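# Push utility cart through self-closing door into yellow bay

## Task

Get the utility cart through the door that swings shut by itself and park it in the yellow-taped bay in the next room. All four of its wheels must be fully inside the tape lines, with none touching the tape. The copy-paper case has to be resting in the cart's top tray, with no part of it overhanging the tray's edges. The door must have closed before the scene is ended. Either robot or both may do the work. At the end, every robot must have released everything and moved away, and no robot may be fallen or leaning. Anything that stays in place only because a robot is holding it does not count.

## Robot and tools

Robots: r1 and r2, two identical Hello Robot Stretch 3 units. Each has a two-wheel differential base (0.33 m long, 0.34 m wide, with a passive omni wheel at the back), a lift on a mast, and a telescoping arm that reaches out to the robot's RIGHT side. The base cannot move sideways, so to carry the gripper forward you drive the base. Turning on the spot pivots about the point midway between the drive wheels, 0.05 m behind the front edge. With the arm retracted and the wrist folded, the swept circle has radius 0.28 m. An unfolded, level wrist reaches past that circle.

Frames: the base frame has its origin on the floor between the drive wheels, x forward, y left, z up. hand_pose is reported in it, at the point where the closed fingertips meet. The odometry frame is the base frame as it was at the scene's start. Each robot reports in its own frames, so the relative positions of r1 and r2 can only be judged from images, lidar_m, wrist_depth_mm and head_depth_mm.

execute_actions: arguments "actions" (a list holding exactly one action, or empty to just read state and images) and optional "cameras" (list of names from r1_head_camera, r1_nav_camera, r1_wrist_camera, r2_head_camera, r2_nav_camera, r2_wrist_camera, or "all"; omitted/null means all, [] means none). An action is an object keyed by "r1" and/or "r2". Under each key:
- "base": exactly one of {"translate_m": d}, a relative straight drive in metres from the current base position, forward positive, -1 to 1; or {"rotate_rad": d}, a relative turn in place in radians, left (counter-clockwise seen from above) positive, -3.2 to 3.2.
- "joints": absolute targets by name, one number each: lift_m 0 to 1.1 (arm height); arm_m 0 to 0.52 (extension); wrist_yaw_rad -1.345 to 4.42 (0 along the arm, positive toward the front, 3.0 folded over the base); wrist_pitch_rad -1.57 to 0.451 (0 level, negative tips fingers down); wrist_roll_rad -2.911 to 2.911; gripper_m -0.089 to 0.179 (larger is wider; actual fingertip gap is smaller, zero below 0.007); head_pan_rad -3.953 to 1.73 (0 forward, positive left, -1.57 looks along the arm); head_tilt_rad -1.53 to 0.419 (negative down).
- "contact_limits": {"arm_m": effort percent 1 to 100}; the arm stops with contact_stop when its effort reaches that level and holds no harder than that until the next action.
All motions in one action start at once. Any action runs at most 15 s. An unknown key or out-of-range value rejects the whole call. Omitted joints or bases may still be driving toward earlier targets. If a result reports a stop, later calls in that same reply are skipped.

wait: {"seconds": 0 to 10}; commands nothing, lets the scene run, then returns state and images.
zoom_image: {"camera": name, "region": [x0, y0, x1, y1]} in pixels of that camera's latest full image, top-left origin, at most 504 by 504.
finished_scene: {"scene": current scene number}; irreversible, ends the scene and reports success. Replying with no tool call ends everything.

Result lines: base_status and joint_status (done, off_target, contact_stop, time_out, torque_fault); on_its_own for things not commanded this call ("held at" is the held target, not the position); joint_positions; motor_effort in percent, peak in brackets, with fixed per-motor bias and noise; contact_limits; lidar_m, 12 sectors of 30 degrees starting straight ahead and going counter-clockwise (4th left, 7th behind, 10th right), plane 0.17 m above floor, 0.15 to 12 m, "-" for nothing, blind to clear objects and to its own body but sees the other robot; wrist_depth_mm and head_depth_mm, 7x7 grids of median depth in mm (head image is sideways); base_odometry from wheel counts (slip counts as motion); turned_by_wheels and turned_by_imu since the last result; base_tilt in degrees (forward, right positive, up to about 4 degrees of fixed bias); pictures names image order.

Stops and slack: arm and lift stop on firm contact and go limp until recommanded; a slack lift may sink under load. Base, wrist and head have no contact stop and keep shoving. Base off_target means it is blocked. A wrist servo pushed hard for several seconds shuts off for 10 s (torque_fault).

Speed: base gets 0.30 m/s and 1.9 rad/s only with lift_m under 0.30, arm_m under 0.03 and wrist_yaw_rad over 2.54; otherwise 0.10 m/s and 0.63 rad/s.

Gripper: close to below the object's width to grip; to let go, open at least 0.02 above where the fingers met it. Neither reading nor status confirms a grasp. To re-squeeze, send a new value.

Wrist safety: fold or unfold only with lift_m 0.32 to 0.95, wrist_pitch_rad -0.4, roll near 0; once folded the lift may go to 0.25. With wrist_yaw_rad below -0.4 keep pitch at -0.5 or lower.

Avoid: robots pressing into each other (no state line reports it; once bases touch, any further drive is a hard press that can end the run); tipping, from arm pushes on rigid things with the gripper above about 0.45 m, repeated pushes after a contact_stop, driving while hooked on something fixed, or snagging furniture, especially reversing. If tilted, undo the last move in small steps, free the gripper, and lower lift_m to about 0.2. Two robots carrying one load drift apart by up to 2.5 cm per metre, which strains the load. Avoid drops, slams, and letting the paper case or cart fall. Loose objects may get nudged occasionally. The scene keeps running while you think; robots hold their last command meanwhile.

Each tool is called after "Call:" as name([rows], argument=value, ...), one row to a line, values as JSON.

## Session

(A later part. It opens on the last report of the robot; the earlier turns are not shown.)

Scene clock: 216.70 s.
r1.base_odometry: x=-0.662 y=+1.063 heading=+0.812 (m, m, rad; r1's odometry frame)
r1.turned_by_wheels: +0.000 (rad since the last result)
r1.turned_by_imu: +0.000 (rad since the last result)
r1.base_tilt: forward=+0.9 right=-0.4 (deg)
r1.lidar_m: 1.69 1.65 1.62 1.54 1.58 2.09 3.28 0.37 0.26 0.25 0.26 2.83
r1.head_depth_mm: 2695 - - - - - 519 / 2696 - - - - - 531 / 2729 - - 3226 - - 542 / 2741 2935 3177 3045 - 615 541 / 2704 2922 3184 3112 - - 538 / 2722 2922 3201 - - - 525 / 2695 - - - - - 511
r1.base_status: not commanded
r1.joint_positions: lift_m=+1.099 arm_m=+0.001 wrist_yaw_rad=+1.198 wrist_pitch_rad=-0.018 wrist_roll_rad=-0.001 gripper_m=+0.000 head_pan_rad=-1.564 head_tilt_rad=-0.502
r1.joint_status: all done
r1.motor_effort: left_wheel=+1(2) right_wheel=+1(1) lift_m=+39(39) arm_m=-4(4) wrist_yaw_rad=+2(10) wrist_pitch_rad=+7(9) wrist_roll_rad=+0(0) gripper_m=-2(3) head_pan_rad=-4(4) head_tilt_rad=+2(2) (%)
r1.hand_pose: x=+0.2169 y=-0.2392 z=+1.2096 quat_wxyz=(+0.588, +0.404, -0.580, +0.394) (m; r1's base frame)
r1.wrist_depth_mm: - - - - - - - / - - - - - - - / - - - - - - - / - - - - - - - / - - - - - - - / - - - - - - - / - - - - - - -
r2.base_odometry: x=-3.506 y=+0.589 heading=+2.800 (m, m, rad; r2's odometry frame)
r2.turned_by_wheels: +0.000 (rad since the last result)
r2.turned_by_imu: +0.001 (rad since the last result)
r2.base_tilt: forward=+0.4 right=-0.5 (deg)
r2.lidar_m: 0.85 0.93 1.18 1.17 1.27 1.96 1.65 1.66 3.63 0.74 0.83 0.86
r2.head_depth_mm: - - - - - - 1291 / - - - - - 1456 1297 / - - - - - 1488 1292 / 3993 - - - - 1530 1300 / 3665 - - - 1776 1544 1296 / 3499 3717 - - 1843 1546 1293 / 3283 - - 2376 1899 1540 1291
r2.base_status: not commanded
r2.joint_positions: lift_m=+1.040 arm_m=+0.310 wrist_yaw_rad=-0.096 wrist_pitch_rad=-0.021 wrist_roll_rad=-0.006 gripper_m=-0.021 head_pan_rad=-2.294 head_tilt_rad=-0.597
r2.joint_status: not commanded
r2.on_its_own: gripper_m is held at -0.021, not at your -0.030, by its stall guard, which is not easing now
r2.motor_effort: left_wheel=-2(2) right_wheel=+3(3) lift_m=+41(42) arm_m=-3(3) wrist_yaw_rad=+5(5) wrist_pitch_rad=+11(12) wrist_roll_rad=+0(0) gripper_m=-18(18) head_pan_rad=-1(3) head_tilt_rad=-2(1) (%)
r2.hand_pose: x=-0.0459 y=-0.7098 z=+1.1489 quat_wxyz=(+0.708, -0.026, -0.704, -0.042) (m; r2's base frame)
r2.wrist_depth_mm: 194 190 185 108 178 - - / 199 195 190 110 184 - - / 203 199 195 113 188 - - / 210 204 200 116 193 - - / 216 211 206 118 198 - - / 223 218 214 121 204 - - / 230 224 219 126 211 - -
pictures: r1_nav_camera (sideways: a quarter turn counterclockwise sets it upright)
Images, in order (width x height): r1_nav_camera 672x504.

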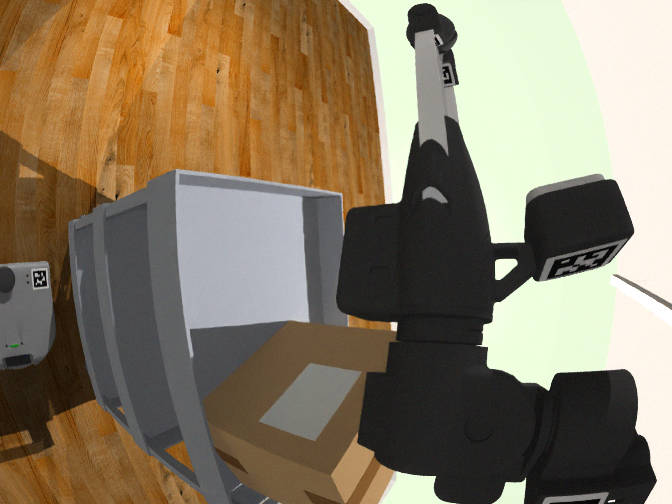

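Call:
execute_actions([
  {"r1":{"joints":{"arm_m":0.15,"wrist_yaw_rad":-0.3,"wrist_pitch_rad":-0.9}}},
], cameras=["r1_wrist_camera"])

Scene clock: 219.90 s.
r1.base_odometry: x=-0.662 y=+1.063 heading=+0.812 (m, m, rad; r1's odometry frame)
r1.turned_by_wheels: +0.000 (rad since the last result)
r1.turned_by_imu: +0.000 (rad since the last result)
r1.base_tilt: forward=+0.9 right=-0.4 (deg)
r1.lidar_m: 1.69 1.65 1.61 1.54 1.58 2.09 3.28 0.37 0.26 0.25 0.26 2.83
r1.head_depth_mm: - - - 510 492 512 519 / 2736 - - 550 577 609 544 / 2717 - - - 773 657 542 / 2736 2947 3165 2879 793 656 540 / 2715 2923 3155 2873 789 652 538 / 2722 2917 3146 2812 778 650 538 / 2710 2891 3120 2808 2078 635 511
r1.base_status: not commanded
r1.joint_positions: lift_m=+1.099 arm_m=+0.150 wrist_yaw_rad=-0.299 wrist_pitch_rad=-0.907 wrist_roll_rad=-0.001 gripper_m=+0.000 head_pan_rad=-1.564 head_tilt_rad=-0.502
r1.joint_status: all done
r1.motor_effort: left_wheel=+1(1) right_wheel=+1(1) lift_m=+39(38) arm_m=+2(1) wrist_yaw_rad=-1(4) wrist_pitch_rad=+3(5) wrist_roll_rad=+0(1) gripper_m=-2(2) head_pan_rad=-4(4) head_tilt_rad=+2(2) (%)
r1.hand_pose: x=-0.0625 y=-0.4274 z=+1.0215 quat_wxyz=(+0.583, +0.212, -0.674, -0.401) (m; r1's base frame)
r1.wrist_depth_mm: - - - - 172 168 169 / - - - 443 180 152 151 / - 440 468 469 205 148 137 / - 443 443 432 238 164 129 / - 408 407 413 276 183 137 / - 379 377 - 303 208 150 / - 352 355 351 348 242 166
r2.base_odometry: x=-3.506 y=+0.589 heading=+2.800 (m, m, rad; r2's odometry frame)
r2.turned_by_wheels: +0.000 (rad since the last result)
r2.turned_by_imu: +0.001 (rad since the last result)
r2.base_tilt: forward=+0.4 right=-0.4 (deg)
r2.lidar_m: 0.85 0.93 1.18 1.17 1.28 1.97 1.65 1.66 3.62 0.74 0.83 0.85
r2.head_depth_mm: - - - - - - 1295 / - - - - - 1468 1289 / - - - - - 1497 1294 / 3966 - - - - 1524 1294 / 3722 3988 - - 1764 1530 1291 / 3511 3744 - - 1852 1551 1294 / 3238 - - 2366 1882 1537 1289
r2.base_status: not commanded
r2.joint_positions: lift_m=+1.040 arm_m=+0.310 wrist_yaw_rad=-0.096 wrist_pitch_rad=-0.021 wrist_roll_rad=-0.006 gripper_m=-0.021 head_pan_rad=-2.294 head_tilt_rad=-0.597
r2.joint_status: not commanded
r2.on_its_own: gripper_m is held at -0.021, not at your -0.030, by its stall guard, which is not easing now
r2.motor_effort: left_wheel=-2(2) right_wheel=+3(3) lift_m=+41(42) arm_m=-2(2) wrist_yaw_rad=+4(4) wrist_pitch_rad=+11(12) wrist_roll_rad=+0(0) gripper_m=-18(18) head_pan_rad=-3(2) head_tilt_rad=-2(1) (%)
r2.hand_pose: x=-0.0459 y=-0.7098 z=+1.1489 quat_wxyz=(+0.708, -0.026, -0.704, -0.042) (m; r2's base frame)
r2.wrist_depth_mm: 194 189 184 107 179 - - / 197 195 191 110 183 - - / 202 199 194 113 189 - - / 210 205 201 116 194 - - / 215 211 206 118 199 - - / 222 217 213 121 204 - - / 229 225 219 126 210 - -
pictures: r1_wrist_camera
Images, in order (width x height): r1_wrist_camera 644x364.

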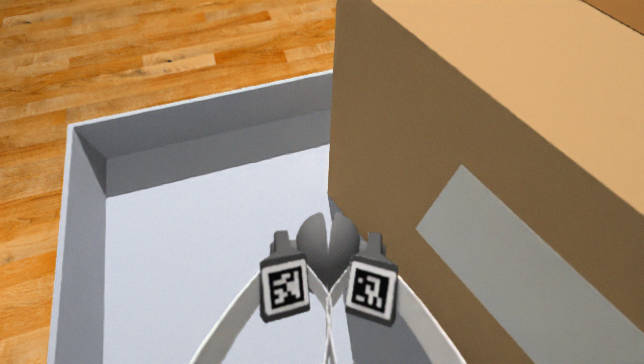

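Call:
execute_actions([
  {"r1":{"joints":{"lift_m":1.0,"arm_m":0.15,"wrist_yaw_rad":0.2,"wrist_pitch_rad":0.0}}},
], cameras=[])

Call:
execute_actions([
  {"r1":{"joints":{"lift_m":0.95,"arm_m":0.5},"contact_limits":{"arm_m":20}}},
], cameras=[])

Call:
execute_actions([
  {"r1":{"joints":{"lift_m":0.93,"wrist_yaw_rad":-0.95}}},
], cameras=["r1_nav_camera"])

Scene clock: 222.90 s.
r1.base_odometry: x=-0.662 y=+1.063 heading=+0.812 (m, m, rad; r1's odometry frame)
r1.turned_by_wheels: +0.000 (rad since the last result)
r1.turned_by_imu: +0.000 (rad since the last result)
r1.base_tilt: forward=+0.9 right=-0.4 (deg)
r1.lidar_m: 1.69 1.64 1.61 1.54 1.58 2.09 3.27 0.37 0.26 0.25 0.26 2.83
r1.head_depth_mm: 2754 2968 3150 - - 512 519 / 2743 2899 3116 - - 609 544 / 2743 2920 3160 - - 655 543 / 2741 2947 3134 - 772 654 539 / 2745 2926 3164 2797 788 653 539 / 2730 2924 3121 2828 777 650 538 / 2693 2938 3088 2812 2088 635 511
r1.base_status: not commanded
r1.joint_positions: lift_m=+1.001 arm_m=+0.150 wrist_yaw_rad=+0.198 wrist_pitch_rad=-0.024 wrist_roll_rad=-0.001 gripper_m=+0.000 head_pan_rad=-1.564 head_tilt_rad=-0.502
r1.joint_status: all done
r1.motor_effort: left_wheel=+0(0) right_wheel=+0(0) lift_m=+15(36) arm_m=+2(1) wrist_yaw_rad=+3(3) wrist_pitch_rad=+9(9) wrist_roll_rad=+0(0) gripper_m=-2(2) head_pan_rad=-5(4) head_tilt_rad=+2(2) (%)
r1.hand_pose: x=+0.0289 y=-0.5453 z=+1.1089 quat_wxyz=(+0.705, +0.079, -0.702, +0.061) (m; r1's base frame)
r1.wrist_depth_mm: - - - - - - - / - - - - - - - / - - - - - - - / - - - - - - - / - - - - - - - / - - - - - - - / - - - - - - -
r2.base_odometry: x=-3.506 y=+0.589 heading=+2.800 (m, m, rad; r2's odometry frame)
r2.turned_by_wheels: +0.000 (rad since the last result)
r2.turned_by_imu: +0.001 (rad since the last result)
r2.base_tilt: forward=+0.3 right=-0.4 (deg)
r2.lidar_m: 0.85 0.93 1.18 1.17 1.27 1.97 1.65 1.66 3.63 0.74 0.83 0.86
r2.head_depth_mm: - - - - - - 1290 / - - - - - 1457 1288 / - - - - - 1500 1306 / - - - - - 1543 1295 / 3713 - - - 1790 1534 1297 / 3479 3740 - - 1813 1530 1299 / 3285 - - 2343 1884 1534 1286
r2.base_status: not commanded
r2.joint_positions: lift_m=+1.040 arm_m=+0.310 wrist_yaw_rad=-0.096 wrist_pitch_rad=-0.021 wrist_roll_rad=-0.006 gripper_m=-0.021 head_pan_rad=-2.294 head_tilt_rad=-0.597
r2.joint_status: not commanded
r2.on_its_own: gripper_m is held at -0.021, not at your -0.030, by its stall guard, which is not easing now
r2.motor_effort: left_wheel=-2(2) right_wheel=+3(3) lift_m=+41(42) arm_m=-2(2) wrist_yaw_rad=+4(4) wrist_pitch_rad=+12(11) wrist_roll_rad=+0(0) gripper_m=-18(18) head_pan_rad=-3(3) head_tilt_rad=-1(2) (%)
r2.hand_pose: x=-0.0459 y=-0.7098 z=+1.1489 quat_wxyz=(+0.708, -0.026, -0.704, -0.042) (m; r2's base frame)
r2.wrist_depth_mm: 193 189 184 108 178 - - / 198 195 189 110 184 - - / 203 200 195 113 188 - - / 209 206 201 116 194 - - / 214 210 206 118 198 - - / 222 217 213 121 203 - - / 229 225 220 127 211 - -
pictures: none
No camera images: the call's "cameras" was empty. Leave "cameras" out to get every camera's image.

Scene clock: 226.70 s.
r1.base_odometry: x=-0.662 y=+1.063 heading=+0.812 (m, m, rad; r1's odometry frame)
r1.turned_by_wheels: +0.000 (rad since the last result)
r1.turned_by_imu: +0.000 (rad since the last result)
r1.base_tilt: forward=+0.9 right=-0.4 (deg)
r1.lidar_m: 1.69 1.65 1.62 1.54 1.58 2.09 3.27 0.37 0.26 0.25 0.26 2.82
r1.head_depth_mm: 2732 2960 3179 - 515 515 519 / 2761 2928 3093 2552 592 608 543 / 2739 2941 - 2721 790 656 542 / 2730 2947 3064 2731 791 654 540 / 2752 2917 3190 2842 788 653 539 / 2712 2918 3142 2864 777 649 537 / 2701 2891 3121 2796 2075 635 510
r1.base_status: not commanded
r1.joint_positions: lift_m=+0.951 arm_m=+0.500 wrist_yaw_rad=+0.200 wrist_pitch_rad=-0.023 wrist_roll_rad=-0.001 gripper_m=+0.000 head_pan_rad=-1.564 head_tilt_rad=-0.502
r1.joint_status: all done
r1.motor_effort: left_wheel=+0(0) right_wheel=+1(0) lift_m=+16(17) arm_m=+2(5) wrist_yaw_rad=+0(2) wrist_pitch_rad=+8(9) wrist_roll_rad=+0(0) gripper_m=-2(2) head_pan_rad=-4(4) head_tilt_rad=+2(2) (%)
r1.contact_limits: arm_m 20 (drawing in: default 25, maximum 41; extending or still: default 32, maximum 54)
r1.hand_pose: x=+0.0293 y=-0.8952 z=+1.0592 quat_wxyz=(+0.705, +0.079, -0.702, +0.062) (m; r1's base frame)
r1.wrist_depth_mm: - - - - - - - / - - - - - - - / - - - - - - - / - - - - - - - / - - - - - - - / - - - - - - - / - - - - - - -
r2.base_odometry: x=-3.506 y=+0.589 heading=+2.800 (m, m, rad; r2's odometry frame)
r2.turned_by_wheels: +0.000 (rad since the last result)
r2.turned_by_imu: +0.001 (rad since the last result)
r2.base_tilt: forward=+0.4 right=-0.4 (deg)
r2.lidar_m: 0.85 0.93 1.17 1.17 1.27 1.97 1.65 1.66 3.63 0.74 0.83 0.86
r2.head_depth_mm: - - - - - - 1295 / - - - - - 1453 1295 / - - - - - 1503 1288 / 3970 - - - - 1549 1291 / 3619 - - - 1780 1545 1286 / 3489 3731 - - 1827 1527 1295 / 3249 - - 2361 1878 1533 1288
r2.base_status: not commanded
r2.joint_positions: lift_m=+1.040 arm_m=+0.310 wrist_yaw_rad=-0.096 wrist_pitch_rad=-0.021 wrist_roll_rad=-0.006 gripper_m=-0.021 head_pan_rad=-2.294 head_tilt_rad=-0.597
r2.joint_status: not commanded
r2.on_its_own: gripper_m is held at -0.021, not at your -0.030, by its stall guard, which is not easing now
r2.motor_effort: left_wheel=-2(2) right_wheel=+3(3) lift_m=+41(42) arm_m=-2(2) wrist_yaw_rad=+5(5) wrist_pitch_rad=+11(12) wrist_roll_rad=+0(0) gripper_m=-18(18) head_pan_rad=-2(2) head_tilt_rad=-2(1) (%)
r2.hand_pose: x=-0.0459 y=-0.7098 z=+1.1489 quat_wxyz=(+0.708, -0.026, -0.704, -0.042) (m; r2's base frame)
r2.wrist_depth_mm: 192 190 185 108 179 - - / 198 194 189 110 183 - - / 204 199 196 113 188 - - / 209 206 200 116 195 - - / 215 210 206 118 197 - - / 223 219 213 122 203 - - / 228 224 220 126 210 - -
pictures: none
No camera images: the call's "cameras" was empty. Leave "cameras" out to get every camera's image.

Scene clock: 228.27 s.
r1.base_odometry: x=-0.662 y=+1.063 heading=+0.812 (m, m, rad; r1's odometry frame)
r1.turned_by_wheels: +0.000 (rad since the last result)
r1.turned_by_imu: +0.000 (rad since the last result)
r1.base_tilt: forward=+0.9 right=-0.4 (deg)
r1.lidar_m: 1.68 1.65 1.61 1.54 1.58 2.10 3.28 0.37 0.26 0.25 0.26 2.83
r1.head_depth_mm: 2748 2964 3154 - 522 522 519 / 2743 2956 3103 2629 593 609 544 / 2751 2946 3060 2634 792 658 542 / 2745 2934 3116 2750 791 654 540 / 2719 2929 3165 2867 789 652 538 / 2708 2926 3168 2839 777 650 537 / 2715 2923 3156 2824 2075 635 511
r1.base_status: not commanded
r1.joint_positions: lift_m=+0.931 arm_m=+0.500 wrist_yaw_rad=-0.941 wrist_pitch_rad=-0.026 wrist_roll_rad=-0.010 gripper_m=+0.000 head_pan_rad=-1.564 head_tilt_rad=-0.502
r1.joint_status: all done
r1.motor_effort: left_wheel=+0(0) right_wheel=+0(1) lift_m=+16(17) arm_m=+2(2) wrist_yaw_rad=-12(12) wrist_pitch_rad=+9(10) wrist_roll_rad=+4(4) gripper_m=-2(3) head_pan_rad=-4(5) head_tilt_rad=+2(2) (%)
r1.hand_pose: x=-0.2279 y=-0.7952 z=+1.0386 quat_wxyz=(+0.629, -0.310, -0.631, -0.330) (m; r1's base frame)
r1.wrist_depth_mm: - - - - - - - / - - - - - - - / - - - - - - - / - - - - - - - / - - - - - - - / - - - - - - - / - - - - - - -
r2.base_odometry: x=-3.506 y=+0.589 heading=+2.800 (m, m, rad; r2's odometry frame)
r2.turned_by_wheels: +0.000 (rad since the last result)
r2.turned_by_imu: +0.000 (rad since the last result)
r2.base_tilt: forward=+0.3 right=-0.4 (deg)
r2.lidar_m: 0.85 0.93 1.18 1.17 1.27 1.96 1.65 1.66 3.63 0.74 0.83 0.85
r2.head_depth_mm: - - - - - - 1288 / - - - - - 1451 1298 / - - - - - 1502 1298 / 3982 - - - - 1550 1302 / 3677 - - - 1774 1537 1287 / 3506 3748 - - 1837 1530 1291 / 3311 - - 2359 1898 1545 1286
r2.base_status: not commanded
r2.joint_positions: lift_m=+1.040 arm_m=+0.310 wrist_yaw_rad=-0.096 wrist_pitch_rad=-0.021 wrist_roll_rad=-0.006 gripper_m=-0.021 head_pan_rad=-2.294 head_tilt_rad=-0.597
r2.joint_status: not commanded
r2.on_its_own: gripper_m is held at -0.021, not at your -0.030, by its stall guard, which is not easing now
r2.motor_effort: left_wheel=-2(2) right_wheel=+3(3) lift_m=+41(42) arm_m=-2(2) wrist_yaw_rad=+5(4) wrist_pitch_rad=+12(12) wrist_roll_rad=+0(0) gripper_m=-18(18) head_pan_rad=-2(2) head_tilt_rad=-1(1) (%)
r2.hand_pose: x=-0.0459 y=-0.7098 z=+1.1489 quat_wxyz=(+0.708, -0.026, -0.704, -0.042) (m; r2's base frame)
r2.wrist_depth_mm: 192 189 185 108 179 - - / 198 195 191 110 184 - - / 203 200 195 113 188 - - / 208 206 201 116 193 - - / 215 211 206 118 199 - - / 221 219 213 121 204 - - / 229 224 221 126 210 - -
pictures: r1_nav_camera (sideways: a quarter turn counterclockwise sets it upright)
Images, in order (width x height): r1_nav_camera 672x504.

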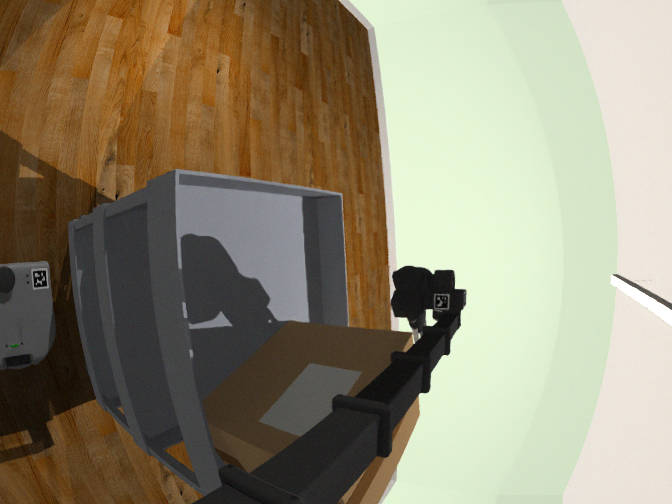

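Call:
execute_actions([
  {"r1":{"joints":{"arm_m":0.25},"contact_limits":{"arm_m":41}}},
], cameras=["r1_nav_camera"])

Scene clock: 232.03 s.
r1.base_odometry: x=-0.662 y=+1.063 heading=+0.813 (m, m, rad; r1's odometry frame)
r1.turned_by_wheels: +0.001 (rad since the last result)
r1.turned_by_imu: +0.116 (rad since the last result)
r1.base_tilt: forward=+0.9 right=-0.3 (deg)
r1.lidar_m: 1.67 2.04 1.57 1.54 1.63 2.36 3.27 0.26 0.18 0.17 0.18 1.72
r1.head_depth_mm: 2663 2863 3093 - 744 580 545 / 2681 2891 3085 - - 660 543 / 2721 2908 3135 - - 647 542 / 2727 2979 3182 3027 2109 653 541 / 2745 2962 3195 2857 2097 653 538 / 2767 2992 3217 2852 2072 1508 518 / 2808 3014 3249 2814 2072 1642 1372
r1.base_status: not commanded
r1.joint_positions: lift_m=+0.930 arm_m=+0.251 wrist_yaw_rad=-0.883 wrist_pitch_rad=-0.015 wrist_roll_rad=-0.004 gripper_m=+0.000 head_pan_rad=-1.564 head_tilt_rad=-0.502
r1.joint_status: all done
r1.on_its_own: wrist_yaw_rad is at rest, and its effort (-85) is outside its rest range (-12 to +12)
r1.motor_effort: left_wheel=+17(43) right_wheel=-18(30) lift_m=+17(17) arm_m=-14(20) wrist_yaw_rad=-85(100) wrist_pitch_rad=+6(10) wrist_roll_rad=+2(5) gripper_m=-6(7) head_pan_rad=-4(4) head_tilt_rad=+2(2) (%)
r1.contact_limits: arm_m 41 (drawing in: default 25, maximum 41; extending or still: default 32, maximum 54)
r1.hand_pose: x=-0.2191 y=-0.5585 z=+1.0412 quat_wxyz=(+0.639, -0.296, -0.640, -0.308) (m; r1's base frame)
r1.wrist_depth_mm: - - - - - - - / - - - - - - - / - - - - - - - / - - - - - 189 200 / - - - - - 98 100 / - - - - 77 71 67 / - - - - 78 72 67
r2.base_odometry: x=-3.506 y=+0.589 heading=+2.800 (m, m, rad; r2's odometry frame)
r2.turned_by_wheels: +0.000 (rad since the last result)
r2.turned_by_imu: +0.001 (rad since the last result)
r2.base_tilt: forward=+0.4 right=-0.4 (deg)
r2.lidar_m: 0.85 0.92 1.18 1.17 1.28 1.96 1.68 1.71 3.64 0.74 0.83 0.85
r2.head_depth_mm: - - - - - - 1292 / - - - - - 1465 1292 / - - - - - 1500 1288 / 3908 - - - - 1541 1305 / 3694 - - - 1762 1539 1296 / 3495 3716 - - 1825 1528 1296 / 3289 - - 2336 1890 1534 1295
r2.base_status: not commanded
r2.joint_positions: lift_m=+1.040 arm_m=+0.310 wrist_yaw_rad=-0.096 wrist_pitch_rad=-0.021 wrist_roll_rad=-0.006 gripper_m=-0.021 head_pan_rad=-2.294 head_tilt_rad=-0.597
r2.joint_status: not commanded
r2.on_its_own: gripper_m is held at -0.021, not at your -0.030, by its stall guard, which is not easing now
r2.motor_effort: left_wheel=-2(2) right_wheel=+3(3) lift_m=+41(42) arm_m=-2(3) wrist_yaw_rad=+4(4) wrist_pitch_rad=+12(12) wrist_roll_rad=+0(0) gripper_m=-18(18) head_pan_rad=-3(2) head_tilt_rad=-2(1) (%)
r2.hand_pose: x=-0.0459 y=-0.7098 z=+1.1489 quat_wxyz=(+0.708, -0.026, -0.704, -0.042) (m; r2's base frame)
r2.wrist_depth_mm: 192 189 185 108 178 - - / 198 195 191 110 183 - - / 204 201 196 112 190 - - / 208 205 200 115 195 - - / 215 210 206 118 199 - - / 220 219 212 121 203 - - / 227 226 220 126 210 - -
pictures: r1_nav_camera (sideways: a quarter turn counterclockwise sets it upright)
Images, in order (width x height): r1_nav_camera 672x504.

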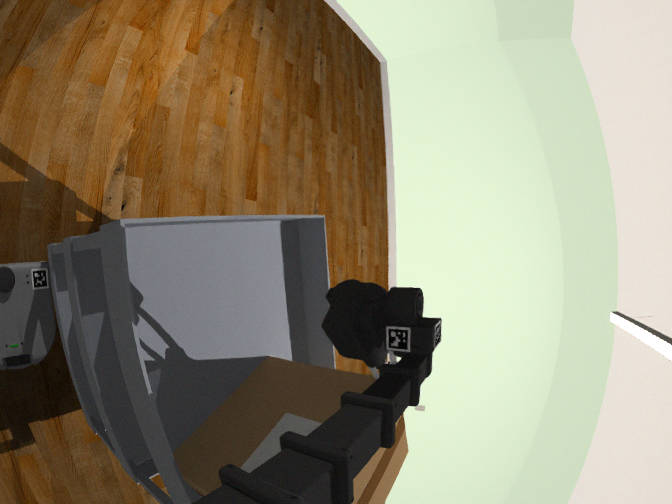

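Call:
execute_actions([
  {"r1":{"joints":{"arm_m":0.17},"contact_limits":{"arm_m":41}}},
], cameras=["r1_nav_camera"])

Scene clock: 236.40 s.
r1.base_odometry: x=-0.662 y=+1.063 heading=+0.812 (m, m, rad; r1's odometry frame)
r1.turned_by_wheels: -0.001 (rad since the last result)
r1.turned_by_imu: +0.047 (rad since the last result)
r1.base_tilt: forward=+0.9 right=-0.4 (deg)
r1.lidar_m: 1.67 1.97 1.56 1.54 1.66 2.50 3.26 0.24 0.18 0.17 0.18 1.72
r1.head_depth_mm: 2658 2866 3080 3118 - 624 545 / 2703 2894 3127 3223 - - 536 / 2729 2893 3144 3048 - - 542 / 2777 2951 3192 2861 2109 635 541 / 2777 3017 3221 2850 2102 633 538 / 2827 3013 3249 2841 2090 1650 1309 / 2837 3128 3331 2799 2087 1654 1366
r1.base_status: not commanded
r1.joint_positions: lift_m=+0.930 arm_m=+0.170 wrist_yaw_rad=-0.723 wrist_pitch_rad=-0.016 wrist_roll_rad=-0.004 gripper_m=+0.000 head_pan_rad=-1.564 head_tilt_rad=-0.502
r1.joint_status: all done
r1.on_its_own: wrist_yaw_rad is held at -0.728, not at your -0.950, by its stall guard, which is not easing now
r1.motor_effort: left_wheel=+2(64) right_wheel=-3(42) lift_m=+17(17) arm_m=-5(24) wrist_yaw_rad=-6(100) wrist_pitch_rad=+6(7) wrist_roll_rad=+1(1) gripper_m=-2(10) head_pan_rad=-5(5) head_tilt_rad=+1(2) (%)
r1.contact_limits: arm_m 41 (drawing in: default 25, maximum 41; extending or still: default 32, maximum 54)
r1.hand_pose: x=-0.1907 y=-0.5071 z=+1.0411 quat_wxyz=(+0.661, -0.244, -0.662, -0.256) (m; r1's base frame)
r1.wrist_depth_mm: - - - - - - - / - - - - - - - / - - - - - - - / - - - - - 193 199 / - - - - 131 118 107 / - - - - 132 118 105 / - - - - 142 121 107
r2.base_odometry: x=-3.506 y=+0.589 heading=+2.800 (m, m, rad; r2's odometry frame)
r2.turned_by_wheels: +0.000 (rad since the last result)
r2.turned_by_imu: +0.001 (rad since the last result)
r2.base_tilt: forward=+0.4 right=-0.4 (deg)
r2.lidar_m: 0.85 0.92 1.18 1.17 1.27 1.97 1.68 1.72 3.64 0.74 0.83 0.86
r2.head_depth_mm: - - - - - - 1295 / - - - - - 1468 1297 / - - - - - 1497 1289 / - - - - - 1532 1295 / 3743 - - - 1768 1539 1294 / 3486 3758 - - 1833 1534 1291 / 3250 - - 2352 1899 1538 1285
r2.base_status: not commanded
r2.joint_positions: lift_m=+1.040 arm_m=+0.310 wrist_yaw_rad=-0.096 wrist_pitch_rad=-0.021 wrist_roll_rad=-0.006 gripper_m=-0.021 head_pan_rad=-2.294 head_tilt_rad=-0.597
r2.joint_status: not commanded
r2.on_its_own: gripper_m is held at -0.021, not at your -0.030, by its stall guard, which is not easing now
r2.motor_effort: left_wheel=-2(2) right_wheel=+3(3) lift_m=+41(42) arm_m=-2(2) wrist_yaw_rad=+4(4) wrist_pitch_rad=+11(12) wrist_roll_rad=+0(0) gripper_m=-18(18) head_pan_rad=-3(2) head_tilt_rad=-2(1) (%)
r2.hand_pose: x=-0.0459 y=-0.7098 z=+1.1489 quat_wxyz=(+0.708, -0.026, -0.704, -0.042) (m; r2's base frame)
r2.wrist_depth_mm: 191 190 185 108 179 - - / 197 194 191 110 183 - - / 203 199 195 113 189 - - / 210 206 202 116 193 - - / 215 211 206 118 198 - - / 222 218 214 121 203 - - / 230 225 219 127 210 - -
pictures: r1_nav_camera (sideways: a quarter turn counterclockwise sets it upright)
Images, in order (width x height): r1_nav_camera 672x504.

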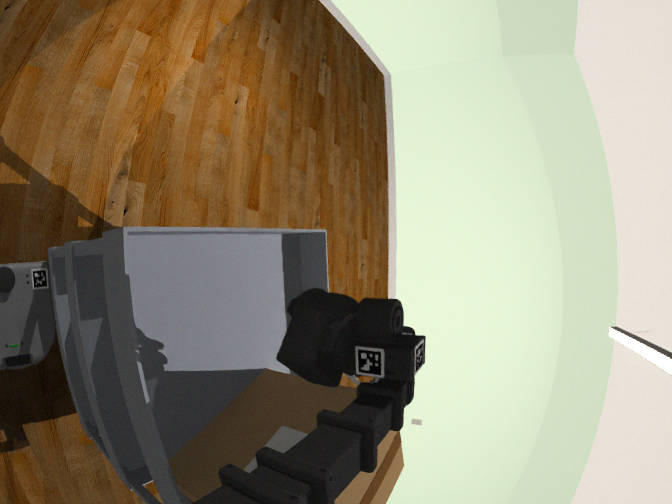

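Call:
execute_actions([
  {"r1":{"joints":{"lift_m":1.1,"arm_m":0.0,"wrist_yaw_rad":2.0,"head_pan_rad":-2.1,"head_tilt_rad":-0.7}}},
], cameras=["r1_nav_camera","r1_head_camera"])

Scene clock: 239.40 s.
r1.base_odometry: x=-0.662 y=+1.063 heading=+0.812 (m, m, rad; r1's odometry frame)
r1.turned_by_wheels: +0.000 (rad since the last result)
r1.turned_by_imu: +0.000 (rad since the last result)
r1.base_tilt: forward=+0.9 right=-0.4 (deg)
r1.lidar_m: 1.67 1.97 1.56 1.54 1.66 2.50 3.25 0.24 0.18 0.17 0.18 1.72
r1.head_depth_mm: - 3643 485 395 425 473 759 / - 3562 483 418 468 521 482 / - 3352 480 459 521 552 478 / - 3318 486 511 588 554 477 / - 3217 523 576 640 552 476 / - 3103 2783 - 641 553 475 / - - - - 621 550 474
r1.base_status: not commanded
r1.joint_positions: lift_m=+1.099 arm_m=+0.001 wrist_yaw_rad=+1.999 wrist_pitch_rad=-0.018 wrist_roll_rad=-0.004 gripper_m=+0.000 head_pan_rad=-2.093 head_tilt_rad=-0.691
r1.joint_status: all done
r1.motor_effort: left_wheel=+0(2) right_wheel=+1(2) lift_m=+38(42) arm_m=-5(5) wrist_yaw_rad=+2(6) wrist_pitch_rad=+7(6) wrist_roll_rad=+1(1) gripper_m=-2(3) head_pan_rad=-5(46) head_tilt_rad=-6(29) (%)
r1.hand_pose: x=+0.2114 y=-0.0400 z=+1.2095 quat_wxyz=(+0.389, +0.597, -0.376, +0.592) (m; r1's base frame)
r1.wrist_depth_mm: - - - - - - - / - - - - - - - / - - - - - - - / - - - - - - - / - - - - - - - / - - - - - - - / - - - - - - -
r2.base_odometry: x=-3.506 y=+0.589 heading=+2.800 (m, m, rad; r2's odometry frame)
r2.turned_by_wheels: +0.000 (rad since the last result)
r2.turned_by_imu: +0.001 (rad since the last result)
r2.base_tilt: forward=+0.3 right=-0.4 (deg)
r2.lidar_m: 0.85 0.92 1.18 1.17 1.27 1.97 1.68 1.72 3.60 0.74 0.82 0.86
r2.head_depth_mm: - - - - - - 1284 / - - - - - 1461 1301 / - - - - - 1495 1291 / - - - - - 1537 1285 / 3767 3892 - - 1773 1526 1294 / 3512 3788 - - 1829 1531 1293 / 3329 - - 2330 1891 1537 1290
r2.base_status: not commanded
r2.joint_positions: lift_m=+1.040 arm_m=+0.310 wrist_yaw_rad=-0.096 wrist_pitch_rad=-0.021 wrist_roll_rad=-0.006 gripper_m=-0.021 head_pan_rad=-2.294 head_tilt_rad=-0.597
r2.joint_status: not commanded
r2.on_its_own: gripper_m is held at -0.021, not at your -0.030, by its stall guard, which is not easing now
r2.motor_effort: left_wheel=-2(2) right_wheel=+3(3) lift_m=+42(42) arm_m=-3(2) wrist_yaw_rad=+5(4) wrist_pitch_rad=+12(11) wrist_roll_rad=+0(0) gripper_m=-18(18) head_pan_rad=-4(3) head_tilt_rad=-1(1) (%)
r2.hand_pose: x=-0.0459 y=-0.7098 z=+1.1489 quat_wxyz=(+0.708, -0.026, -0.704, -0.042) (m; r2's base frame)
r2.wrist_depth_mm: 192 189 185 108 178 - - / 197 194 191 110 183 - - / 204 200 195 113 188 - - / 210 206 201 116 194 - - / 216 213 206 118 198 - - / 220 217 214 121 203 - - / 229 224 221 126 211 - -
pictures: r1_head_camera (sideways: a quarter turn clockwise sets it upright), r1_nav_camera (sideways: a quarter turn counterclockwise sets it upright)
Images, in order (width x height): r1_head_camera 896x504, r1_nav_camera 672x504.

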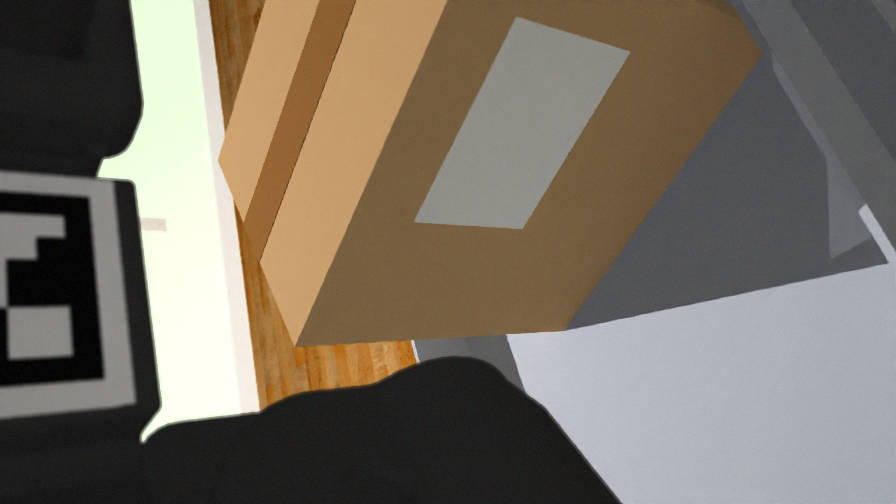

